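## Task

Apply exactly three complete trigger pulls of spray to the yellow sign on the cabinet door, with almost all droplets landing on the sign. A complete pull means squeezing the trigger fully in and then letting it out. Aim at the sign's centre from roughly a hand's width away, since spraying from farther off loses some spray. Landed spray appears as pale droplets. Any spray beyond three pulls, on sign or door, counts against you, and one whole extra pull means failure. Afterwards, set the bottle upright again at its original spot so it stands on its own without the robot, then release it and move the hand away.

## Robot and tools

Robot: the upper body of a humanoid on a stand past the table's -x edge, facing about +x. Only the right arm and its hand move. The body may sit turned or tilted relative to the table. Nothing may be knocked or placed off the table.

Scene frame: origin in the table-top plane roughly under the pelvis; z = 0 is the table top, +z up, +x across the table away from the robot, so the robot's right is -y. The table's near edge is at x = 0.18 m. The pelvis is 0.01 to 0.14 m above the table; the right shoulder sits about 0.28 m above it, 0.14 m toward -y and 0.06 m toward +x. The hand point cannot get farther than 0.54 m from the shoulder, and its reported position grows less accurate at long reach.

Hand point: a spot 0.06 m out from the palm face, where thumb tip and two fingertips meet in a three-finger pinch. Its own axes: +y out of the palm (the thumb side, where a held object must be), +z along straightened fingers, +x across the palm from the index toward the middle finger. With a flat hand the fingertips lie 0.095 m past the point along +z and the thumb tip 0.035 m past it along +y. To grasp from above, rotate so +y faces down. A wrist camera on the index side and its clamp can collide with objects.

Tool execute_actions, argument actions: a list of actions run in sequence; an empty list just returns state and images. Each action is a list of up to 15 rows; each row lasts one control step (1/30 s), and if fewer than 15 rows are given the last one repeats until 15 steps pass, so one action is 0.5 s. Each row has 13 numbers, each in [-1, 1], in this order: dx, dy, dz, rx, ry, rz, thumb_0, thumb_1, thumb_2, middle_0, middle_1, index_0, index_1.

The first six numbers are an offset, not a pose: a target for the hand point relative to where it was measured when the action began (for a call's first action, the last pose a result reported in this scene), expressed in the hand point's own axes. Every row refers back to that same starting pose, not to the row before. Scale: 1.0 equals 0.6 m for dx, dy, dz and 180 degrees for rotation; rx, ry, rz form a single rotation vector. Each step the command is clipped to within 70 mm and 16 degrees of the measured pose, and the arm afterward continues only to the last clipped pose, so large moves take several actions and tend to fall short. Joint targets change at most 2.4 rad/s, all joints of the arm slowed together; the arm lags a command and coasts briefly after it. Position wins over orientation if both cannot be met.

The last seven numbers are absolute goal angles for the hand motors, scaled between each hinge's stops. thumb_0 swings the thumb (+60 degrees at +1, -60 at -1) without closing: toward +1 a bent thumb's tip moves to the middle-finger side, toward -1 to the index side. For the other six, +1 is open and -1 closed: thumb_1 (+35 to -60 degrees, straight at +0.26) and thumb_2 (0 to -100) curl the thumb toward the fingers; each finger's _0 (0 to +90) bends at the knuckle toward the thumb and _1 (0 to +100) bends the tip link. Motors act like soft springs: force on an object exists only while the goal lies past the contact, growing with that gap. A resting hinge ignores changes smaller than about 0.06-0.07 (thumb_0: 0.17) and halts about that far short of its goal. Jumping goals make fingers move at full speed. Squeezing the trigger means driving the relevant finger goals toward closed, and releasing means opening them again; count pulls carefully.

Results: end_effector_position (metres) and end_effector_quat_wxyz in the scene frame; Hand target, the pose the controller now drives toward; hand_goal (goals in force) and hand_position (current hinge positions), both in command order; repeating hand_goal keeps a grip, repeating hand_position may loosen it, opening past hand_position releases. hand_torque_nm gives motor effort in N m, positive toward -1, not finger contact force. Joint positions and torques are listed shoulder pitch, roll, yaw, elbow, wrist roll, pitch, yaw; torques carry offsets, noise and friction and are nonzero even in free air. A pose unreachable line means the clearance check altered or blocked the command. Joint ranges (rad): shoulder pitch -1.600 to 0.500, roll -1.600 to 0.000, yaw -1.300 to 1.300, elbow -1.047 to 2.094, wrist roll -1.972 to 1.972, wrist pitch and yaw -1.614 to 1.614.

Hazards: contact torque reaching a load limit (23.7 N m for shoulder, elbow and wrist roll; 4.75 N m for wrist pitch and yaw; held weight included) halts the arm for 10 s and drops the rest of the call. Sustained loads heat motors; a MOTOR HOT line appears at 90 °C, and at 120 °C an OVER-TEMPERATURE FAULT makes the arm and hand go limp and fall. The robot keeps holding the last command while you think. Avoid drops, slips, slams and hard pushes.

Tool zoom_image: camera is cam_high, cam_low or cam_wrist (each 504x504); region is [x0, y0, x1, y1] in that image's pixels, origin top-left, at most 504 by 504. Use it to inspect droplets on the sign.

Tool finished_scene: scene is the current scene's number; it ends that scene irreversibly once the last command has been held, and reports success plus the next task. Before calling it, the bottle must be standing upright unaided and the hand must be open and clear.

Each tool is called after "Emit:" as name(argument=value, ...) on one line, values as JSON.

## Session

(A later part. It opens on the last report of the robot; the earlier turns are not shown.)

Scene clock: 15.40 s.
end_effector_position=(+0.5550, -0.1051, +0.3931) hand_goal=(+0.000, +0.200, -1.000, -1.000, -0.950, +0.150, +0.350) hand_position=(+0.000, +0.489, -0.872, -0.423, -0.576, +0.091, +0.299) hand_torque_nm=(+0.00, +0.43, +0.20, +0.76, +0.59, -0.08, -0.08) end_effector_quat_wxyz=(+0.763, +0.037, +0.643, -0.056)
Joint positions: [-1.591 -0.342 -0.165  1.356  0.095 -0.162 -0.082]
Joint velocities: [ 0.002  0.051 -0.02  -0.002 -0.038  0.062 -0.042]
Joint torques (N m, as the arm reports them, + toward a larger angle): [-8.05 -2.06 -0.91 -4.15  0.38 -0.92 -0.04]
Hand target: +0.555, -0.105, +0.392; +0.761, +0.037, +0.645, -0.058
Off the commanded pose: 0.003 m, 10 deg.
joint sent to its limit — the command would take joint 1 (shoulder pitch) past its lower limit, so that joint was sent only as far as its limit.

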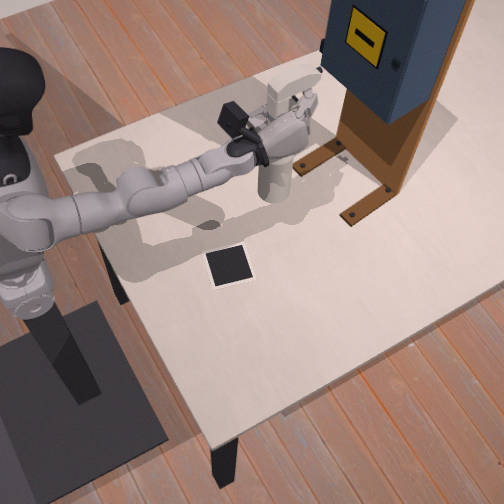

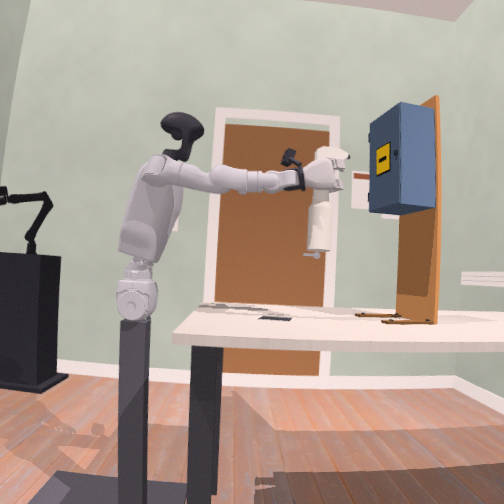

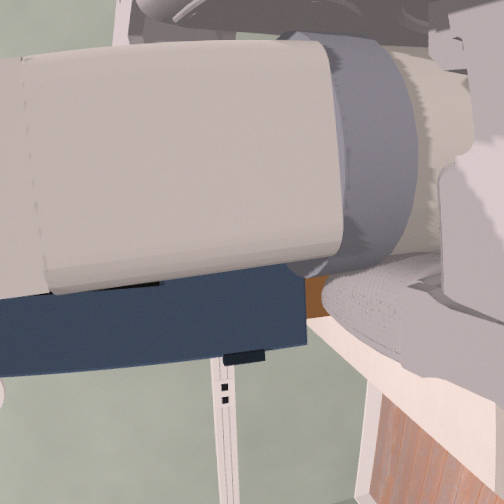

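Emit:
execute_actions(actions=[[[0,0.008,-0.003,-0.007,0,0.002,0,0.2,-1,-1,-0.95,0.15,0.35],[0,0.016,-0.006,-0.014,0,0.004,0,0.2,-1,-1,-0.95,0.15,0.35],[0,0.024,-0.009,-0.021,0,0.006,0,0.2,-1,-1,-0.95,0.15,0.35],[0,0.029,-0.011,-0.027,0,0.008,0,0.2,-1,-1,-0.95,0.15,0.35]]])

Emit:
zoom_image(camera="cam_high", region=[230, 0, 410, 180])

Emit:
zoom_image(camera="cam_low", region=[280, 120, 420, 260])

Scene clock: 16.60 s.
end_effector_position=(+0.5502, -0.0865, +0.3914) hand_goal=(+0.000, +0.200, -1.000, -1.000, -0.950, +0.150, +0.350) hand_position=(+0.000, +0.489, -0.872, -0.423, -0.576, +0.091, +0.299) hand_torque_nm=(+0.00, +0.43, +0.20, +0.76, +0.59, -0.08, -0.08) end_effector_quat_wxyz=(+0.763, +0.015, +0.646, -0.023)
Joint positions: [-1.591 -0.315 -0.18   1.35   0.094 -0.16  -0.026]
Joint velocities: [ 0.003 -0.003 -0.021  0.006  0.002  0.     0.   ]
Joint torques (N m, as the arm reports them, + toward a larger angle): [-8.09 -2.04 -0.88 -4.36  0.52 -0.95  0.09]
Hand target: +0.550, -0.087, +0.391; +0.763, +0.015, +0.646, -0.023
Off the commanded pose: 0.001 m, 1 deg.
joint sent to its limit — the command would take joint 1 (shoulder pitch) past its lower limit, so that joint was sent only as far as its limit.

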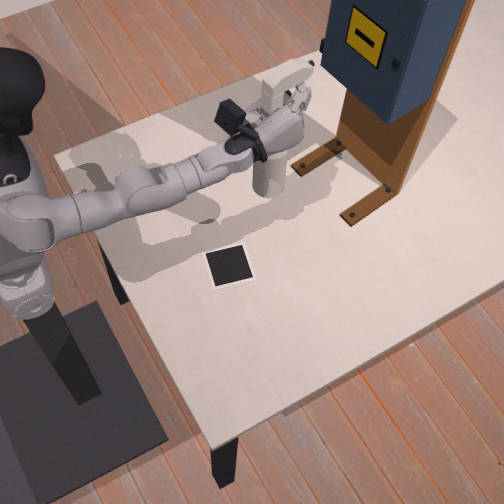

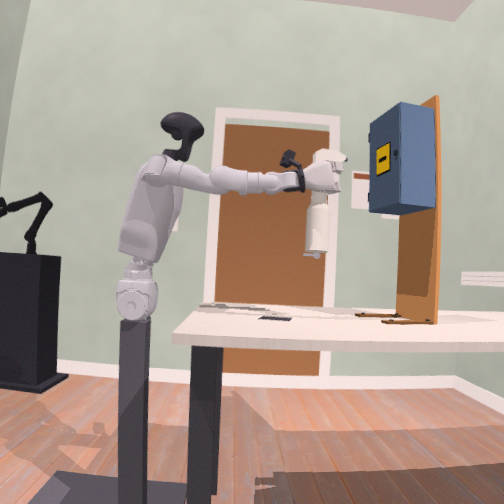

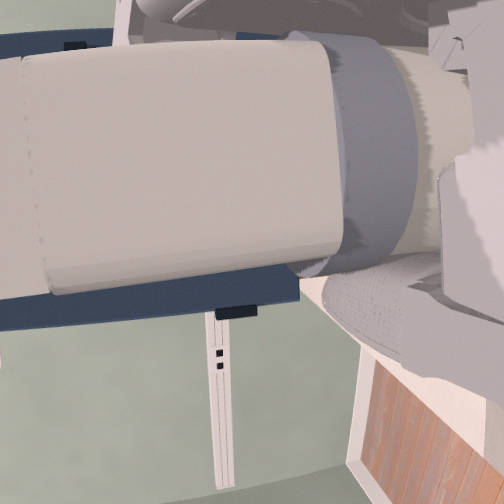

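Region (230, 0, 410, 180) of cam_high's 504x504 image, scaled by 2.800, with more detail than that image has.

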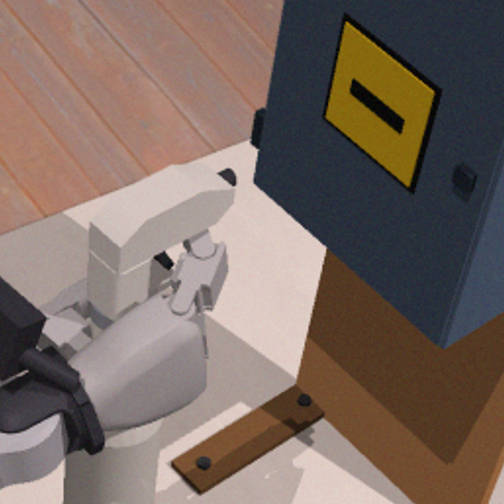

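Region (280, 120, 420, 260) of cam_low's 504x504 image, scaled by 3.600, with more detail than that image has.

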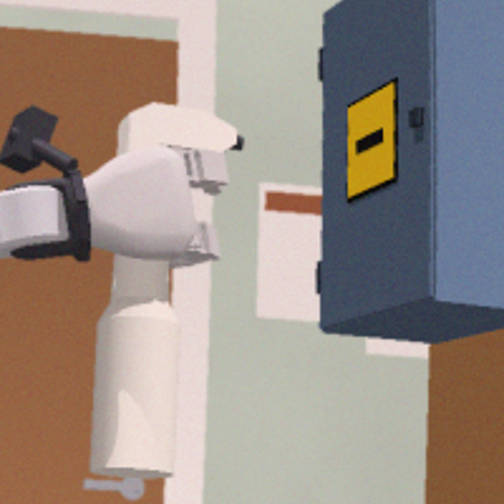

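Emit:
execute_actions(actions=[[[-0.005,-0.003,0.001,0.005,-0.006,0,0,0.2,-1,-1,-0.95,0.15,0.35],[-0.01,-0.0065,0.002,0.0095,-0.013,0,0,0.2,-1,-1,-0.95,0.15,0.35]]])

Emit:
zoom_image(camera="cam_high", region=[230, 0, 410, 180])

Emit:
zoom_image(camera="cam_low", region=[280, 120, 420, 260])

Scene clock: 17.40 s.
end_effector_position=(+0.5502, -0.0911, +0.3987) hand_goal=(+0.000, +0.200, -1.000, -1.000, -0.950, +0.150, +0.350) hand_position=(+0.000, +0.489, -0.872, -0.423, -0.576, +0.091, +0.299) hand_torque_nm=(+0.00, +0.43, +0.20, +0.76, +0.59, -0.08, -0.08) end_effector_quat_wxyz=(+0.777, +0.026, +0.629, -0.032)
Joint positions: [-1.562 -0.313 -0.18   1.282  0.094 -0.165 -0.056]
Joint velocities: [ 0.011  0.006  0.    -0.017 -0.006  0.016 -0.001]
Joint torques (N m, as the arm reports them, + toward a larger angle): [-7.93 -1.85 -0.7  -4.62  0.69 -0.91 -0.05]
Hand target: +0.550, -0.091, +0.398; +0.776, +0.027, +0.630, -0.032
Off the commanded pose: 0.001 m, 0 deg.

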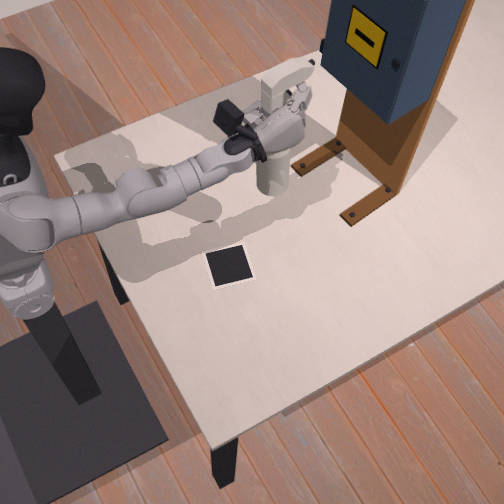

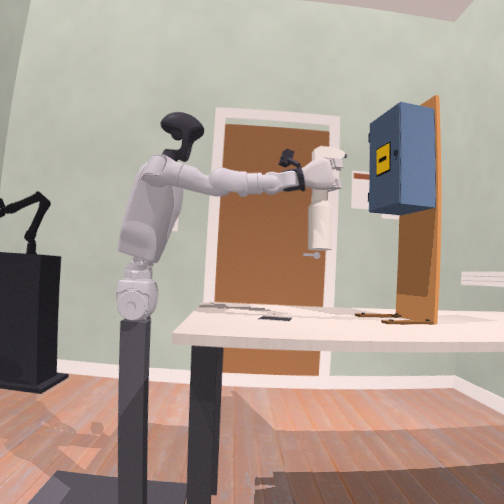

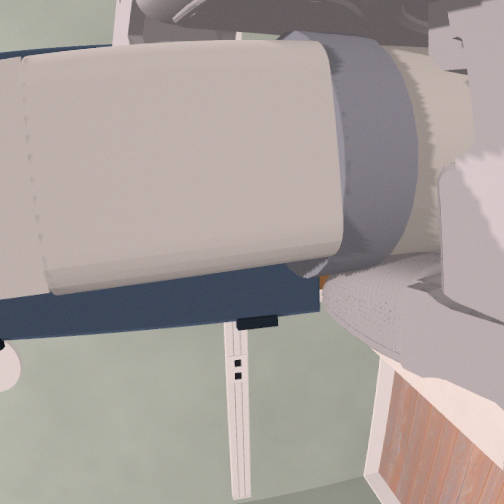

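Region (230, 0, 410, 180) of cam_high's 504x504 image, scaled by 2.800, with more detail than that image has.

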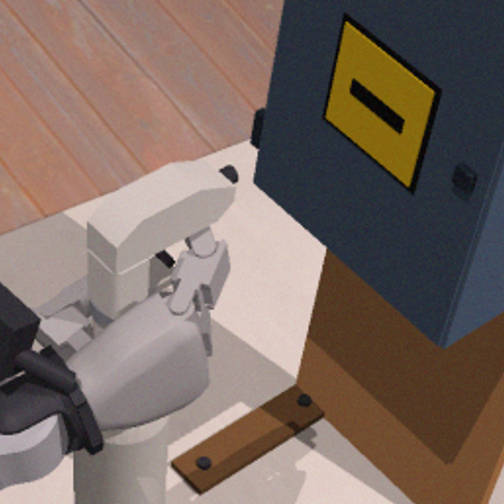

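Region (280, 120, 420, 260) of cam_low's 504x504 image, scaled by 3.600, with more detail than that image has.

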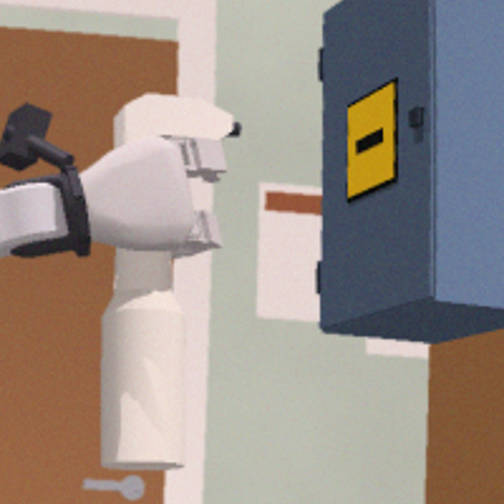

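Emit:
execute_actions(actions=[[[0.003,0,0.003,0,0,0,0,0.2,-1,-1,-0.95,0.1,0.3],[0.006,0,0.005,0,0,0,0,0.2,-1,-1,-0.95,0.05,0.25],[0.006,0,0.005,0,0,0,0,0.2,-1,-1,-0.95,0.0,0.2],[0.006,0,0.005,0,0,0,0,0.2,-1,-1,-0.95,-0.05,0.2]],[[0,0,0,0,0,0,0,0.2,-1,-1,-0.95,-0.1,0.17],[0,0,0,0,0,0,0,0.2,-1,-1,-0.95,-0.15,0.13],[0,0,0,0,0,0,0,0.2,-1,-1,-0.95,-0.2,0.1],[0,0,0,0,0,0,0,0.2,-1,-1,-0.95,-0.25,0.06],[0,0,0,0,0,0,0,0.2,-1,-1,-0.95,-0.3,0.03],[0,0,0,0,0,0,0,0.2,-1,-1,-0.95,-0.35,0],[0,0,0,0,0,0,0,0.2,-1,-1,-0.95,-0.4,-0.04],[0,0,0,0,0,0,0,0.2,-1,-1,-0.95,-0.45,-0.08],[0,0,0,0,0,0,0,0.2,-1,-1,-0.95,-0.5,-0.11],[0,0,0,0,0,0,0,0.2,-1,-1,-0.95,-0.55,-0.15]]])

Emit:
zoom_image(camera="cam_high", region=[230, 0, 410, 180])

Emit:
zoom_image(camera="cam_low", region=[280, 120, 420, 260])

Scene clock: 18.73 s.
end_effector_position=(+0.5530, -0.0920, +0.3953) hand_goal=(+0.000, +0.200, -1.000, -1.000, -0.950, -0.550, -0.150) hand_position=(+0.000, +0.489, -0.872, -0.426, -0.576, -0.156, -0.050) hand_torque_nm=(+0.00, +0.43, +0.20, +0.76, +0.59, +0.56, +0.16) end_effector_quat_wxyz=(+0.771, +0.034, +0.634, -0.042)
Joint positions: [-1.589 -0.311 -0.184  1.35   0.082 -0.191 -0.082]
Joint velocities: [ 0.     0.006 -0.006  0.    -0.002  0.     0.   ]
Joint torques (N m, as the arm reports them, + toward a larger angle): [-8.08 -2.04 -0.52 -4.33  0.57 -0.98  0.06]
Hand target: +0.553, -0.092, +0.395; +0.771, +0.034, +0.634, -0.042
Off the commanded pose: 0.000 m, 0 deg.

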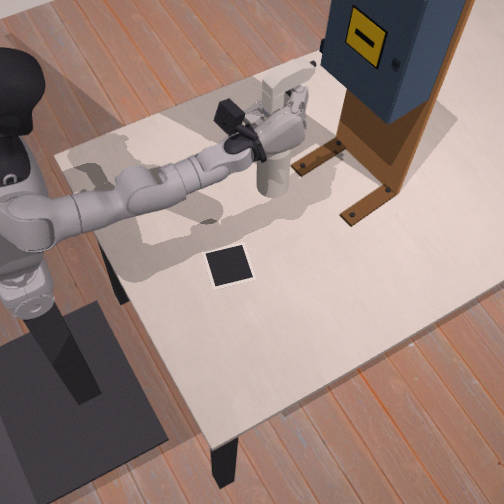

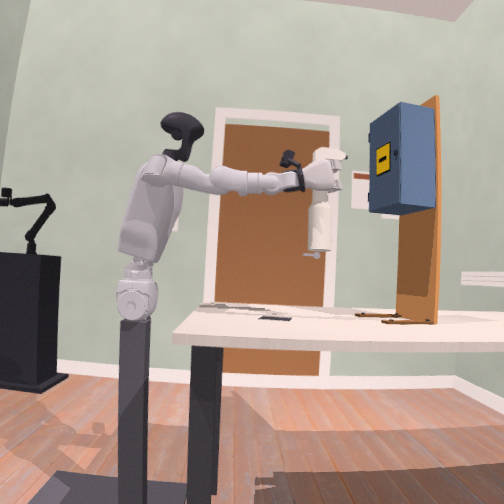

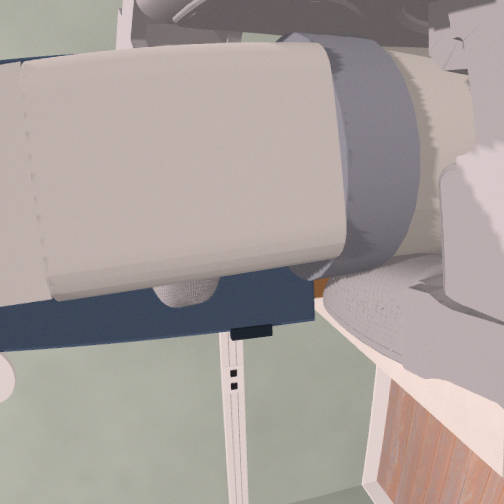

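Region (230, 0, 410, 180) of cam_high's 504x504 image, scaled by 2.800, with more detail than that image has.

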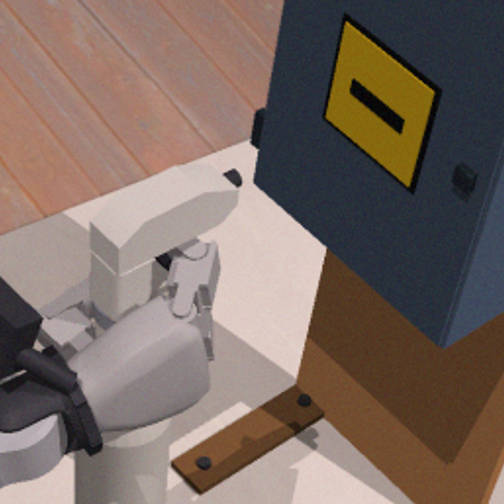

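Region (280, 120, 420, 260) of cam_low's 504x504 image, scaled by 3.600, with more detail than that image has.

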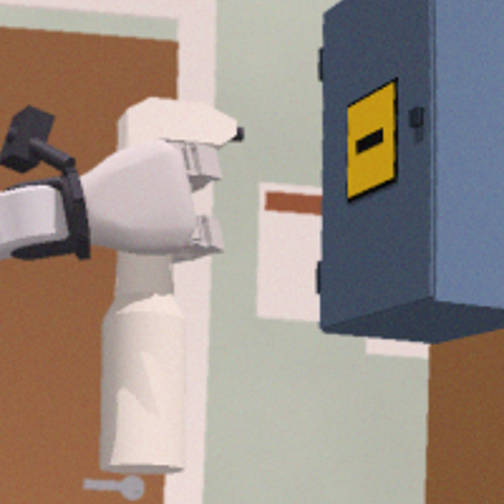

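Emit:
execute_actions(actions=[[[0,0,0,0,0,0,0,0.2,-1,-1,-0.95,-0.5,-0.2],[0,0,0,0,0,0,0,0.2,-1,-1,-0.95,-0.45,-0.25],[0,0,0,0,0,0,0,0.2,-1,-1,-0.95,-0.4,-0.3],[0,0,0,0,0,0,0,0.2,-1,-1,-0.95,-0.4,-0.35],[0,0,0,0,0,0,0,0.2,-1,-1,-0.95,-0.4,-0.4],[0,0,0,0,0,0,0,0.2,-1,-1,-0.95,-0.4,-0.45],[0,0,0,0,0,0,0,0.2,-1,-1,-0.95,-0.4,-0.5]]])

Emit:
zoom_image(camera="cam_high", region=[230, 0, 410, 180])

Emit:
zoom_image(camera="cam_low", region=[280, 120, 420, 260])

Scene clock: 19.53 s.
end_effector_position=(+0.5530, -0.0920, +0.3953) hand_goal=(+0.000, +0.200, -1.000, -1.000, -0.950, -0.400, -0.500) hand_position=(+0.000, +0.489, -0.875, -0.429, -0.576, -0.155, -0.138) hand_torque_nm=(+0.00, +0.43, +0.20, +0.76, +0.59, +0.35, +0.57) end_effector_quat_wxyz=(+0.771, +0.034, +0.634, -0.042)
Joint positions: [-1.589 -0.311 -0.184  1.35   0.082 -0.191 -0.082]
Joint velocities: [-0.008 -0.002 -0.012  0.     0.006  0.     0.   ]
Joint torques (N m, as the arm reports them, + toward a larger angle): [-8.11 -2.03 -0.61 -4.36  0.64 -0.98  0.05]
Hand target: +0.553, -0.092, +0.395; +0.771, +0.034, +0.634, -0.042
Off the commanded pose: 0.000 m, 0 deg.

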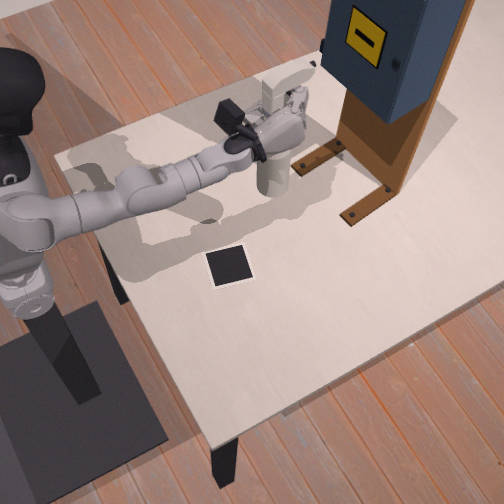

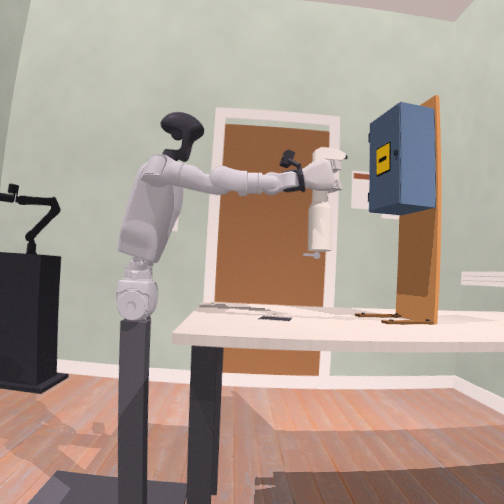

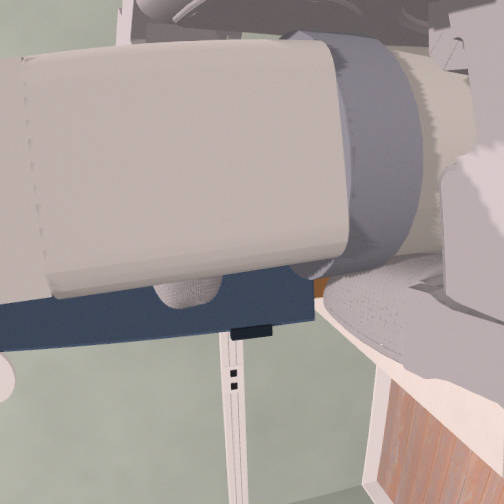

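Region (230, 0, 410, 180) of cam_high's 504x504 image, scaled by 2.800, with more detail than that image has.

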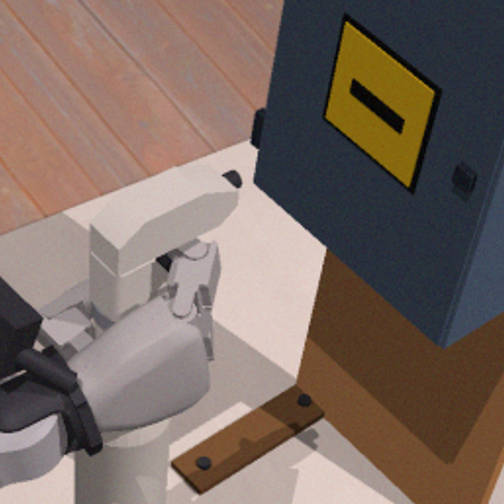

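Region (280, 120, 420, 260) of cam_low's 504x504 image, scaled by 3.600, with more detail than that image has.

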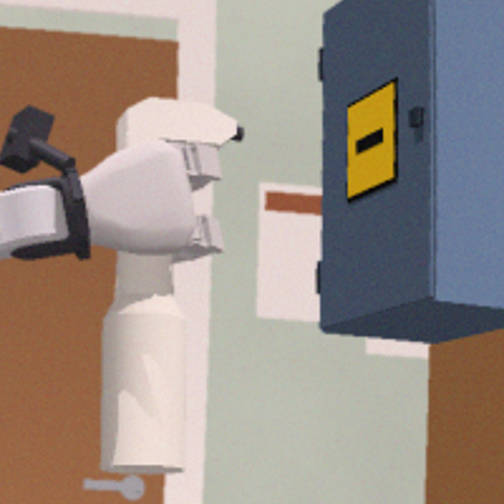

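Emit:
zoom_image(camera="cam_low", region=[300, 140, 360, 200])

Emit:
zoom_image(camera="cam_high", region=[255, 55, 325, 125])

Region (300, 140, 360, 200) of cam_low's 504x504 image, scaled by 8.400, with more detail than that image has.

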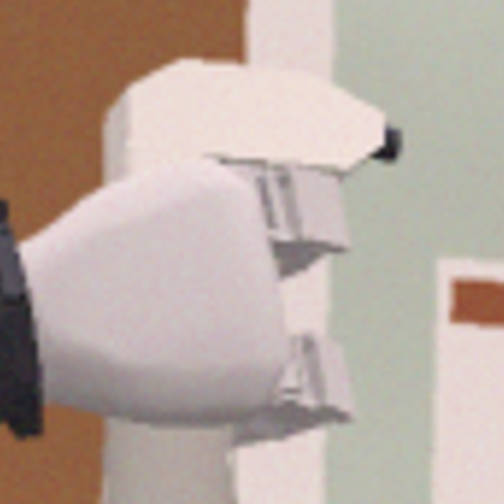

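Region (255, 55, 325, 125) of cam_high's 504x504 image, scaled by 7.200, with more detail than that image has.

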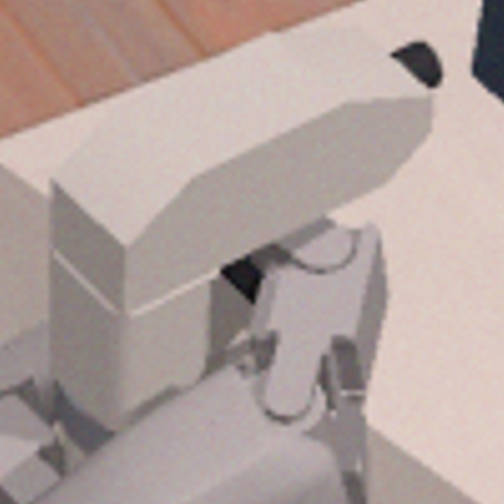

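Emit:
execute_actions(actions=[[[0,0,0,0,0,0,0,0.2,-1,-1,-0.95,-0.45,-0.5],[0,0,0,0,0,0,0,0.2,-1,-1,-0.95,-0.5,-0.48],[0,0,0,0,0,0,0,0.2,-1,-1,-0.95,-0.55,-0.46],[0,0,0,0,0,0,0,0.2,-1,-1,-0.95,-0.6,-0.44],[0,0,0,0,0,0,0,0.2,-1,-1,-0.95,-0.65,-0.42],[0,0,0,0,0,0,0,0.2,-1,-1,-0.95,-0.7,-0.4],[0,0,0,0,0,0,0,0.2,-1,-1,-0.95,-0.75,-0.4]]])

Emit:
zoom_image(camera="cam_high", region=[230, 0, 410, 180])

Emit:
zoom_image(camera="cam_low", region=[280, 120, 420, 260])

Scene clock: 20.67 s.
end_effector_position=(+0.5530, -0.0920, +0.3953) hand_goal=(+0.000, +0.200, -1.000, -1.000, -0.950, -0.750, -0.400) hand_position=(+0.000, +0.489, -0.875, -0.429, -0.576, -0.155, -0.138) hand_torque_nm=(+0.00, +0.43, +0.20, +0.76, +0.59, +0.76, +0.41) end_effector_quat_wxyz=(+0.771, +0.034, +0.634, -0.042)
Joint positions: [-1.589 -0.311 -0.184  1.35   0.082 -0.191 -0.082]
Joint velocities: [-0.003  0.005 -0.014  0.002  0.002  0.     0.   ]
Joint torques (N m, as the arm reports them, + toward a larger angle): [-8.15 -2.08 -0.54 -4.39  0.65 -0.98  0.05]
Hand target: +0.553, -0.092, +0.395; +0.771, +0.034, +0.634, -0.042
Off the commanded pose: 0.000 m, 0 deg.

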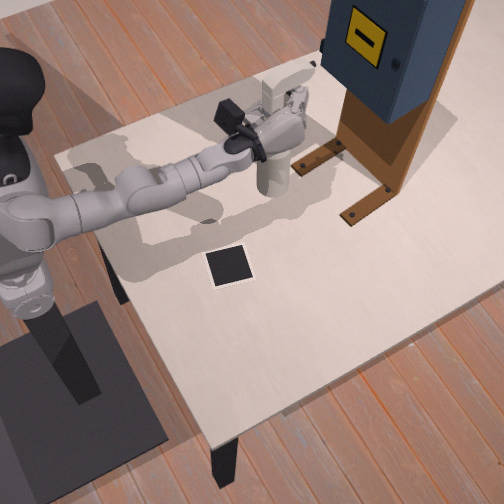

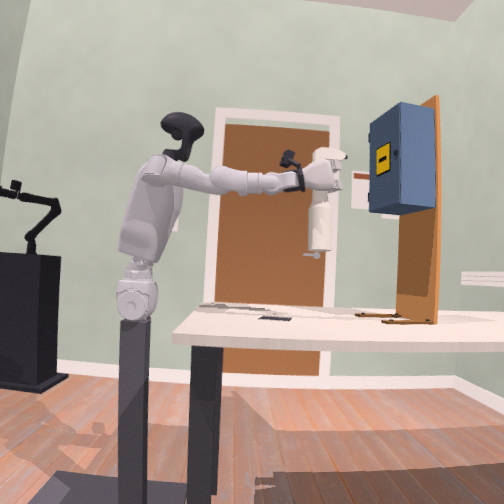

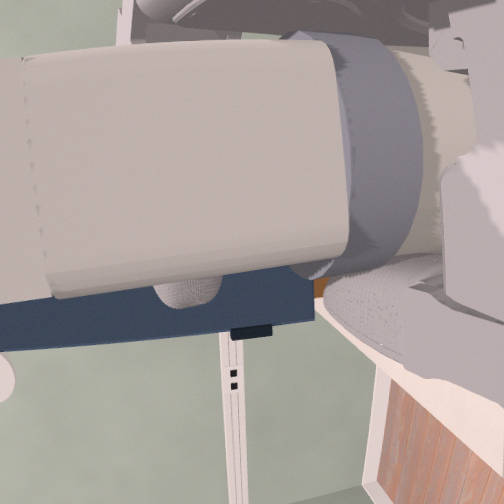

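Region (230, 0, 410, 180) of cam_high's 504x504 image, scaled by 2.800, with more detail than that image has.

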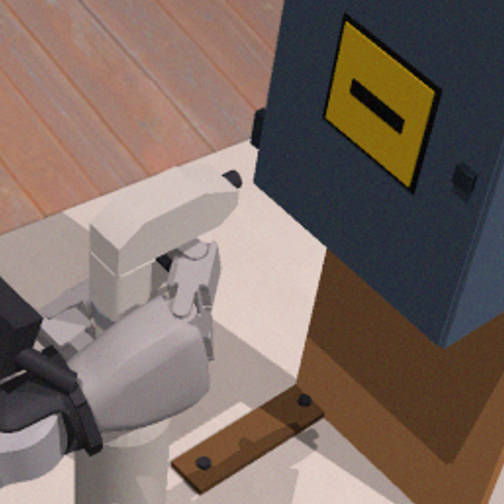

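Region (280, 120, 420, 260) of cam_low's 504x504 image, scaled by 3.600, with more detail than that image has.

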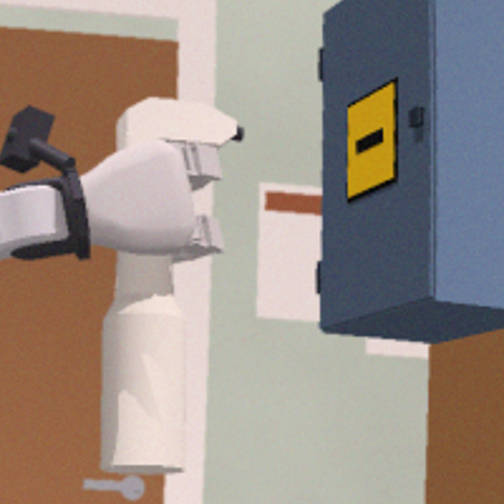

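Emit:
execute_actions(actions=[[[0.01,-0.002,-0.01,0,-0.001,0,0,0.2,-1,-1,-0.95,-0.5,-0.2],[0.02,-0.005,-0.02,0,-0.002,0,0,0.2,-1,-1,-0.95,-0.25,0],[0.035,-0.009,-0.03,0,-0.003,0,0,0.2,-1,-1,-0.95,0,0.2],[0.05,-0.013,-0.04,0,-0.004,0,0,0.2,-1,-1,-0.95,0.15,0.35],[0.07,-0.017,-0.052,0,-0.005,0,0,0.2,-1,-1,-0.95,0.15,0.35],[0.09,-0.021,-0.064,0,-0.006,0,0,0.2,-1,-1,-0.95,0.15,0.35],[0.11,-0.025,-0.076,0,-0.007,0,0,0.2,-1,-1,-0.95,0.15,0.35],[0.13,-0.03,-0.088,0,-0.008,0,0,0.2,-1,-1,-0.95,0.15,0.35],[0.15,-0.034,-0.1,0,-0.009,0,0,0.2,-1,-1,-0.95,0.15,0.35],[0.17,-0.038,-0.11,0,-0.01,0,0,0.2,-1,-1,-0.95,0.15,0.35],[0.19,-0.043,-0.12,0,-0.011,0,0,0.2,-1,-1,-0.95,0.15,0.35],[0.21,-0.047,-0.13,0,-0.012,0,0,0.2,-1,-1,-0.95,0.15,0.35],[0.23,-0.052,-0.142,0,-0.013,0,0,0.2,-1,-1,-0.95,0.15,0.35],[0.25,-0.056,-0.154,0,-0.014,0,0,0.2,-1,-1,-0.95,0.15,0.35],[0.265,-0.06,-0.163,0,-0.014,0,0,0.2,-1,-1,-0.95,0.15,0.35]]])

Emit:
zoom_image(camera="cam_low", region=[230, 190, 370, 330])

Scene clock: 21.77 s.
end_effector_position=(+0.5004, -0.1224, +0.2433) hand_goal=(+0.000, +0.200, -1.000, -1.000, -0.950, +0.150, +0.350) hand_position=(+0.000, +0.489, -0.875, -0.429, -0.576, +0.087, +0.297) hand_torque_nm=(+0.00, +0.43, +0.20, +0.76, +0.59, -0.09, -0.08) end_effector_quat_wxyz=(+0.763, +0.039, +0.643, -0.056)
Joint positions: [-1.093 -0.246 -0.184  1.294  0.104 -0.605 -0.04 ]
Joint velocities: [ 0.927  0.137 -0.017  0.621 -0.094 -1.178 -0.166]
Joint torques (N m, as the arm reports them, + toward a larger angle): [-7.56 -2.2  -0.84 -4.09  0.55 -1.21 -0.02]
Hand target: +0.489, -0.128, +0.222; +0.759, +0.042, +0.646, -0.067
Off the commanded pose: 0.028 m, 4 deg.

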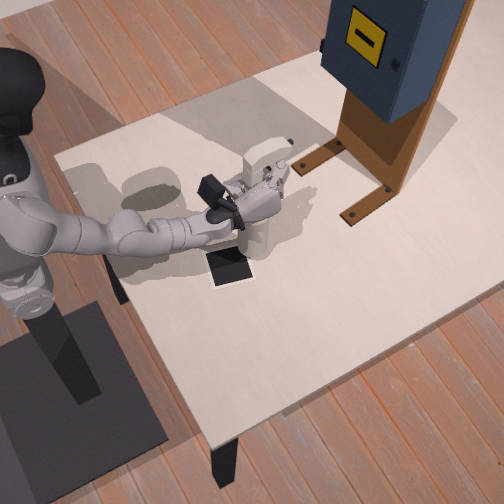

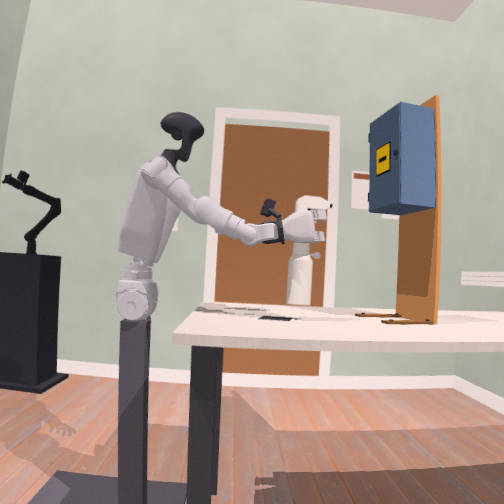

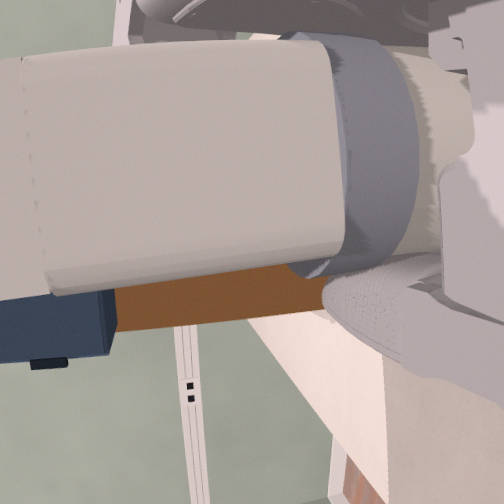

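Region (230, 190, 370, 330) of cam_low's 504x504 image, scaled by 3.600, with more detail than that image has.

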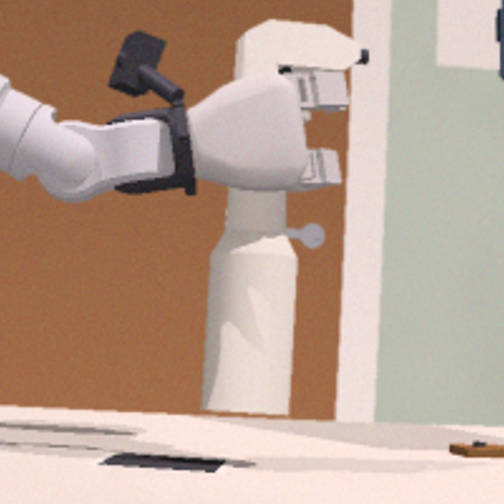

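Emit:
execute_actions(actions=[[[0.03,-0.02,-0.04,0.01,-0.005,0,0,0.2,-1,-1,-0.95,0.15,0.35],[0.03,-0.03,-0.05,0.018,-0.01,0,0,0.2,-1,-1,-0.95,0.15,0.35],[0.032,-0.04,-0.062,0.026,-0.015,0,0,0.2,-1,-1,-0.95,0.15,0.35],[0.034,-0.05,-0.074,0.033,-0.019,0,0,0.2,-1,-1,-0.95,0.15,0.35],[0.036,-0.057,-0.084,0.039,-0.022,0,0,0.2,-1,-1,-0.95,0.15,0.35]]])

Emit:
zoom_image(camera="cam_low", region=[200, 190, 340, 330])

Emit:
zoom_image(camera="cam_high", region=[150, 150, 330, 330])

Scene clock: 22.57 s.
end_effector_position=(+0.4510, -0.1561, +0.2147) hand_goal=(+0.000, +0.200, -1.000, -1.000, -0.950, +0.150, +0.350) hand_position=(+0.000, +0.489, -0.877, -0.429, -0.576, +0.090, +0.299) hand_torque_nm=(+0.00, +0.43, +0.19, +0.76, +0.59, -0.09, -0.08) end_effector_quat_wxyz=(+0.790, +0.089, +0.600, -0.091)
Joint positions: [-0.747 -0.215 -0.19   0.97   0.142 -0.72  -0.103]
Joint velocities: [ 0.256  0.051  0.173 -1.08  -0.101  0.811 -0.267]
Joint torques (N m, as the arm reports them, + toward a larger angle): [-5.05 -1.96 -0.66 -4.14  0.63 -0.82 -0.05]
Hand target: +0.451, -0.155, +0.214; +0.785, +0.087, +0.606, -0.095
Off the commanded pose: 0.006 m, 2 deg.

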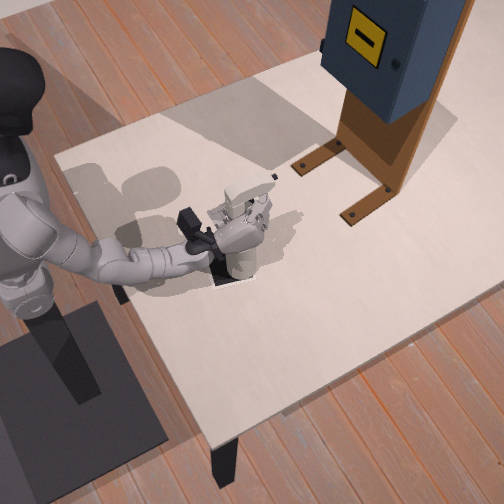

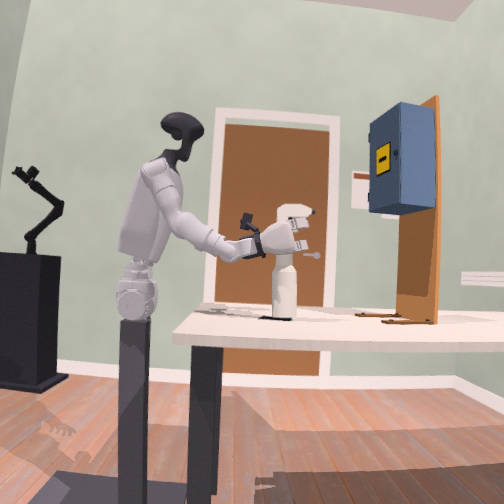

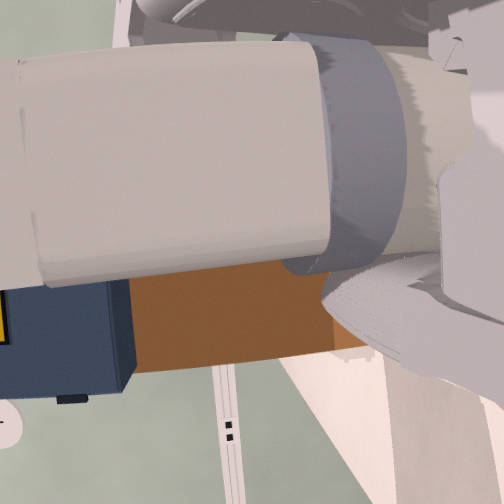

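Region (200, 190, 340, 330) of cam_low's 504x504 image, scaled by 3.600, with more detail than that image has.

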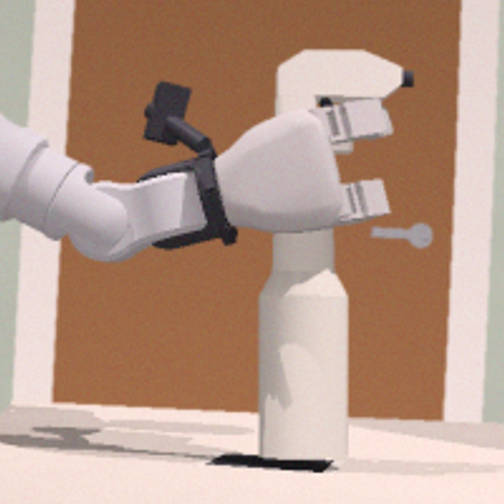

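Region (150, 150, 330, 330) of cam_high's 504x504 image, scaled by 2.800, with more detail than that image has.

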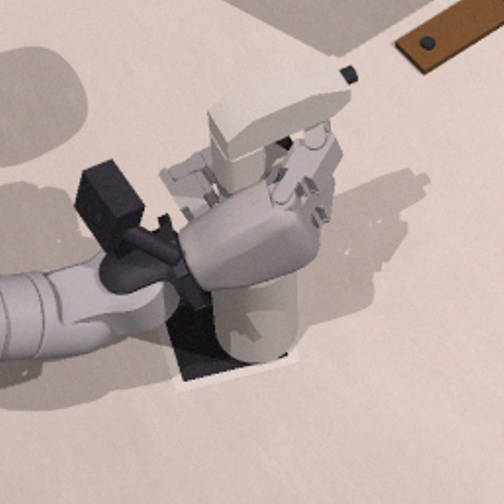

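Emit:
execute_actions(actions=[[[-0.003,0.002,-0.01,0,0,0,0,0.2,-1,-1,-0.95,0.15,0.35],[-0.006,0.003,-0.02,0,0,0,0,0.2,-1,-1,-0.95,0.15,0.35],[-0.0097,0.005,-0.034,0,0,0,0,0.2,-1,-1,-0.95,0.15,0.35],[-0.0097,0.005,-0.034,0,0,0,0,0.2,-1,-1,-0.95,0.15,0.35],[-0.0097,0.005,-0.034,0,0,0,0,0.2,-1,-1,-0.95,0.15,0.35],[-0.0097,0.005,-0.034,0,0,0,0,0.2,-1,-1,-0.95,0.15,0.35],[-0.0097,0.005,-0.034,0,0,0,0,0.2,-1,-1,-0.95,0.15,0.35],[-0.006,0.005,-0.035,0,0,0,0,0.2,-1,-1,-0.95,0.15,0.35],[-0.003,0.005,-0.036,0,0,0,0,0.2,-1,-1,-0.95,0.15,0.35],[0,0.005,-0.037,0,0,0,0,0.2,-1,-1,-0.95,0.15,0.35]]])

Emit:
zoom_image(camera="cam_low", region=[200, 190, 340, 330])

Emit:
zoom_image(camera="cam_high", region=[150, 150, 330, 330])

Scene clock: 23.50 s.
end_effector_position=(+0.4308, -0.1505, +0.2085) hand_goal=(+0.000, +0.200, -1.000, -1.000, -0.950, +0.150, +0.350) hand_position=(+0.000, +0.489, -0.877, -0.429, -0.576, +0.091, +0.299) hand_torque_nm=(+0.00, +0.43, +0.19, +0.76, +0.59, -0.08, -0.08) end_effector_quat_wxyz=(+0.789, +0.091, +0.601, -0.092)
Joint positions: [-0.598 -0.181 -0.16   0.74   0.13  -0.644 -0.142]
Joint velocities: [-0.032  0.002  0.008  0.029  0.009 -0.03   0.   ]
Joint torques (N m, as the arm reports them, + toward a larger angle): [-5.14 -1.56 -0.78 -3.67  0.45 -1.04  0.02]
Hand target: +0.431, -0.150, +0.209; +0.790, +0.090, +0.600, -0.092
Off the commanded pose: 0.003 m, 0 deg.

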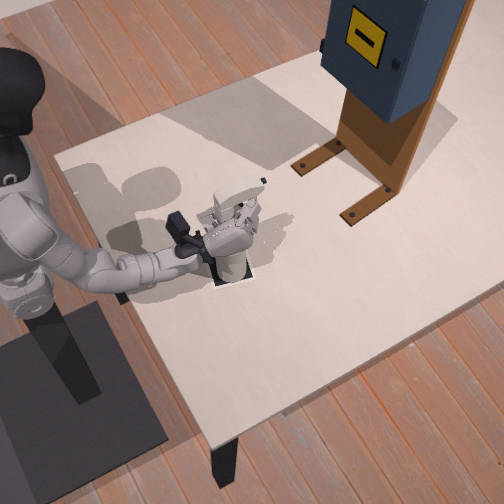

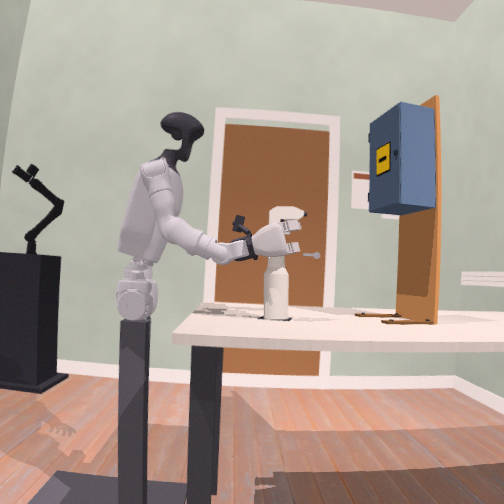

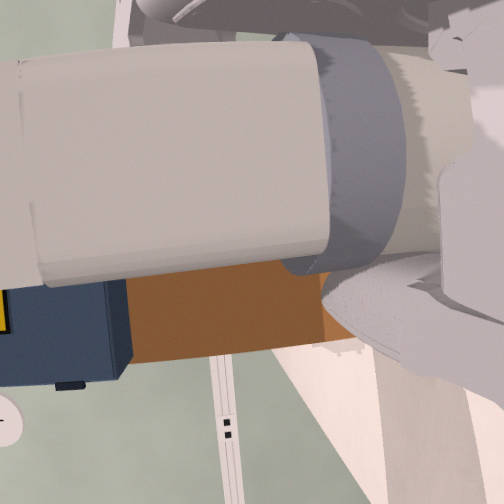

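Region (200, 190, 340, 330) of cam_low's 504x504 image, scaled by 3.600, with more detail than that image has.

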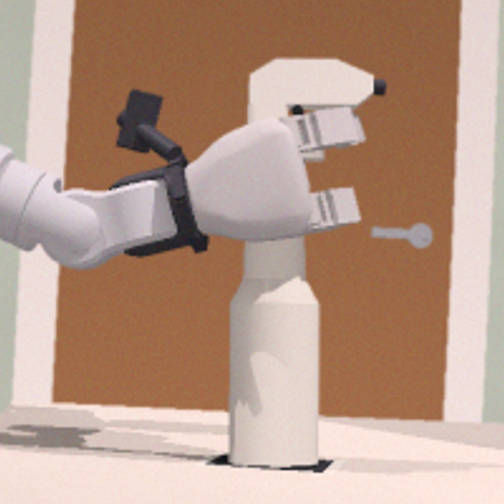

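Region (150, 150, 330, 330) of cam_high's 504x504 image, scaled by 2.800, with more detail than that image has.

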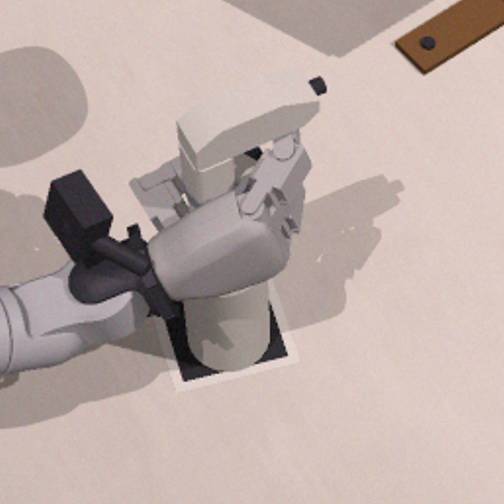

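Emit:
execute_actions(actions=[[[0,0.003,0.005,0,0.005,0.004,0,0.2,-1,-1,-0.95,0.15,0.35],[0,0.006,0.01,0,0.01,0.008,0,0.2,-1,-1,-0.95,0.15,0.35],[0.002,0.01,0.014,0,0.015,0.012,0,0.2,-1,-1,-0.95,0.15,0.35],[0.004,0.01,0.014,0,0.015,0.012,0,0.2,-1,-1,-0.95,0.15,0.35],[0.005,0.01,0.014,0,0.015,0.012,0,0.2,-1,-1,-0.95,0.15,0.35],[0.005,0.01,0.014,0,0.015,0.012,0,0.2,-1,-1,-0.95,0.15,0.35],[0.005,0.01,0.014,0,0.015,0.012,0,0.2,-1,-1,-0.95,0.15,0.35],[0.005,0.01,0.014,0,0.015,0.012,0,0.2,-1,-1,-0.95,0.15,0.35],[0.005,0.01,0.014,0,0.015,0.012,0,0.3,-0.95,-0.85,-0.85,0.15,0.35],[0.005,0.01,0.014,0,0.015,0.012,0,0.38,-0.9,-0.7,-0.75,0.15,0.35],[0.005,0.01,0.014,0,0.015,0.012,0,0.45,-0.85,-0.55,-0.65,0.15,0.35],[0.005,0.01,0.014,0,0.015,0.012,0,0.52,-0.8,-0.45,-0.55,0.15,0.35],[0.005,0.01,0.014,0,0.015,0.012,0,0.58,-0.7,-0.35,-0.45,0.15,0.35],[0.005,0.01,0.014,0,0.015,0.012,0,0.64,-0.55,-0.25,-0.35,0.15,0.35],[0.005,0.01,0.014,0,0.015,0.012,0,0.7,-0.4,-0.15,-0.25,0.15,0.35]],[[0,0,0,0,0,0,0,0.75,-0.2,-0.05,-0.1,0.15,0.35],[0,0,0,0,0,0,0,0.8,0,0.05,0,0.15,0.35]]])

Emit:
zoom_image(camera="cam_low", region=[200, 190, 340, 330])

Emit:
zoom_image(camera="cam_high", region=[150, 150, 330, 330])

Scene clock: 25.07 s.
end_effector_position=(+0.4413, -0.1450, +0.2096) hand_goal=(+0.000, +0.800, +0.000, +0.050, +0.000, +0.150, +0.350) hand_position=(+0.000, +0.750, -0.051, -0.012, -0.052, +0.091, +0.299) hand_torque_nm=(+0.00, -0.08, -0.08, -0.09, -0.08, -0.08, -0.08) end_effector_quat_wxyz=(+0.778, +0.102, +0.616, -0.075)
Joint positions: [-0.649 -0.171 -0.162  0.777  0.157 -0.598 -0.129]
Joint velocities: [-0.008  0.011  0.006 -0.003  0.     0.     0.   ]
Joint torques (N m, as the arm reports them, + toward a larger angle): [-4.5  -1.48 -0.71 -3.48  0.63 -0.75  0.09]
Hand target: +0.441, -0.145, +0.210; +0.778, +0.102, +0.615, -0.075
Off the commanded pose: 0.000 m, 0 deg.

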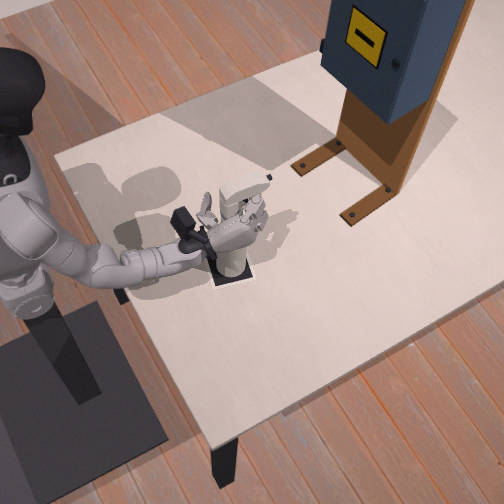

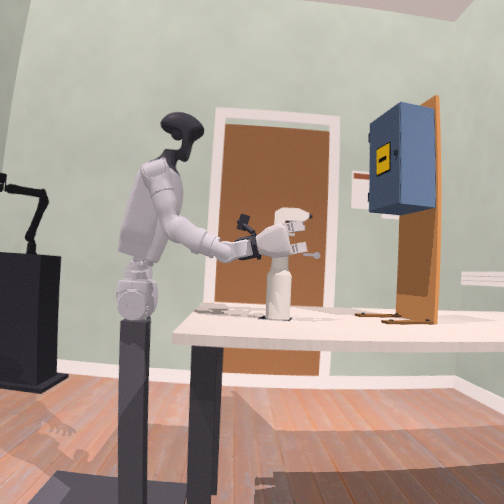

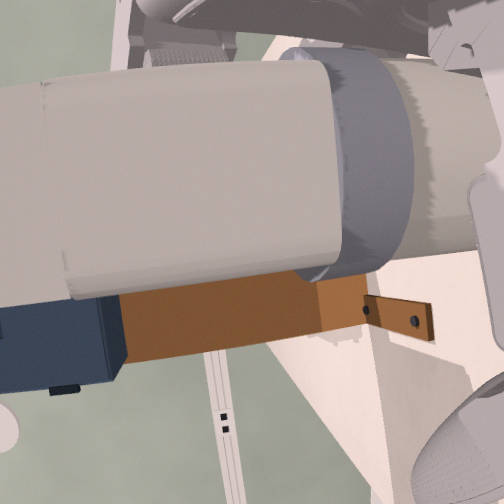

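Region (200, 190, 340, 330) of cam_low's 504x504 image, scaled by 3.600, with more detail than that image has.

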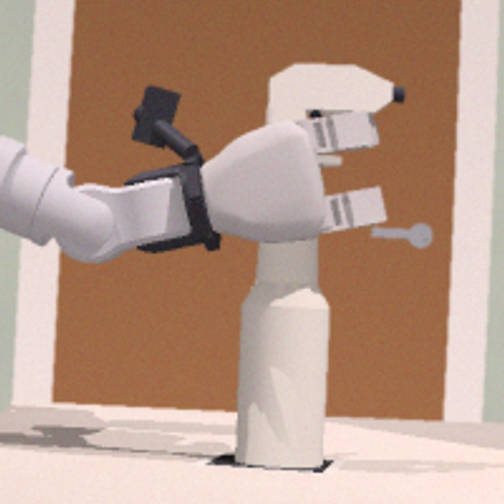

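Region (150, 150, 330, 330) of cam_high's 504x504 image, scaled by 2.800, with more detail than that image has.

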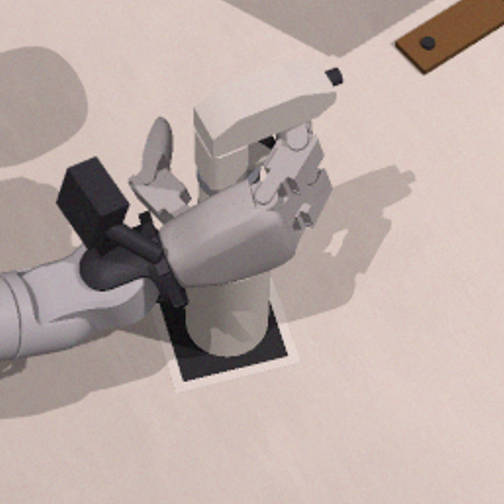

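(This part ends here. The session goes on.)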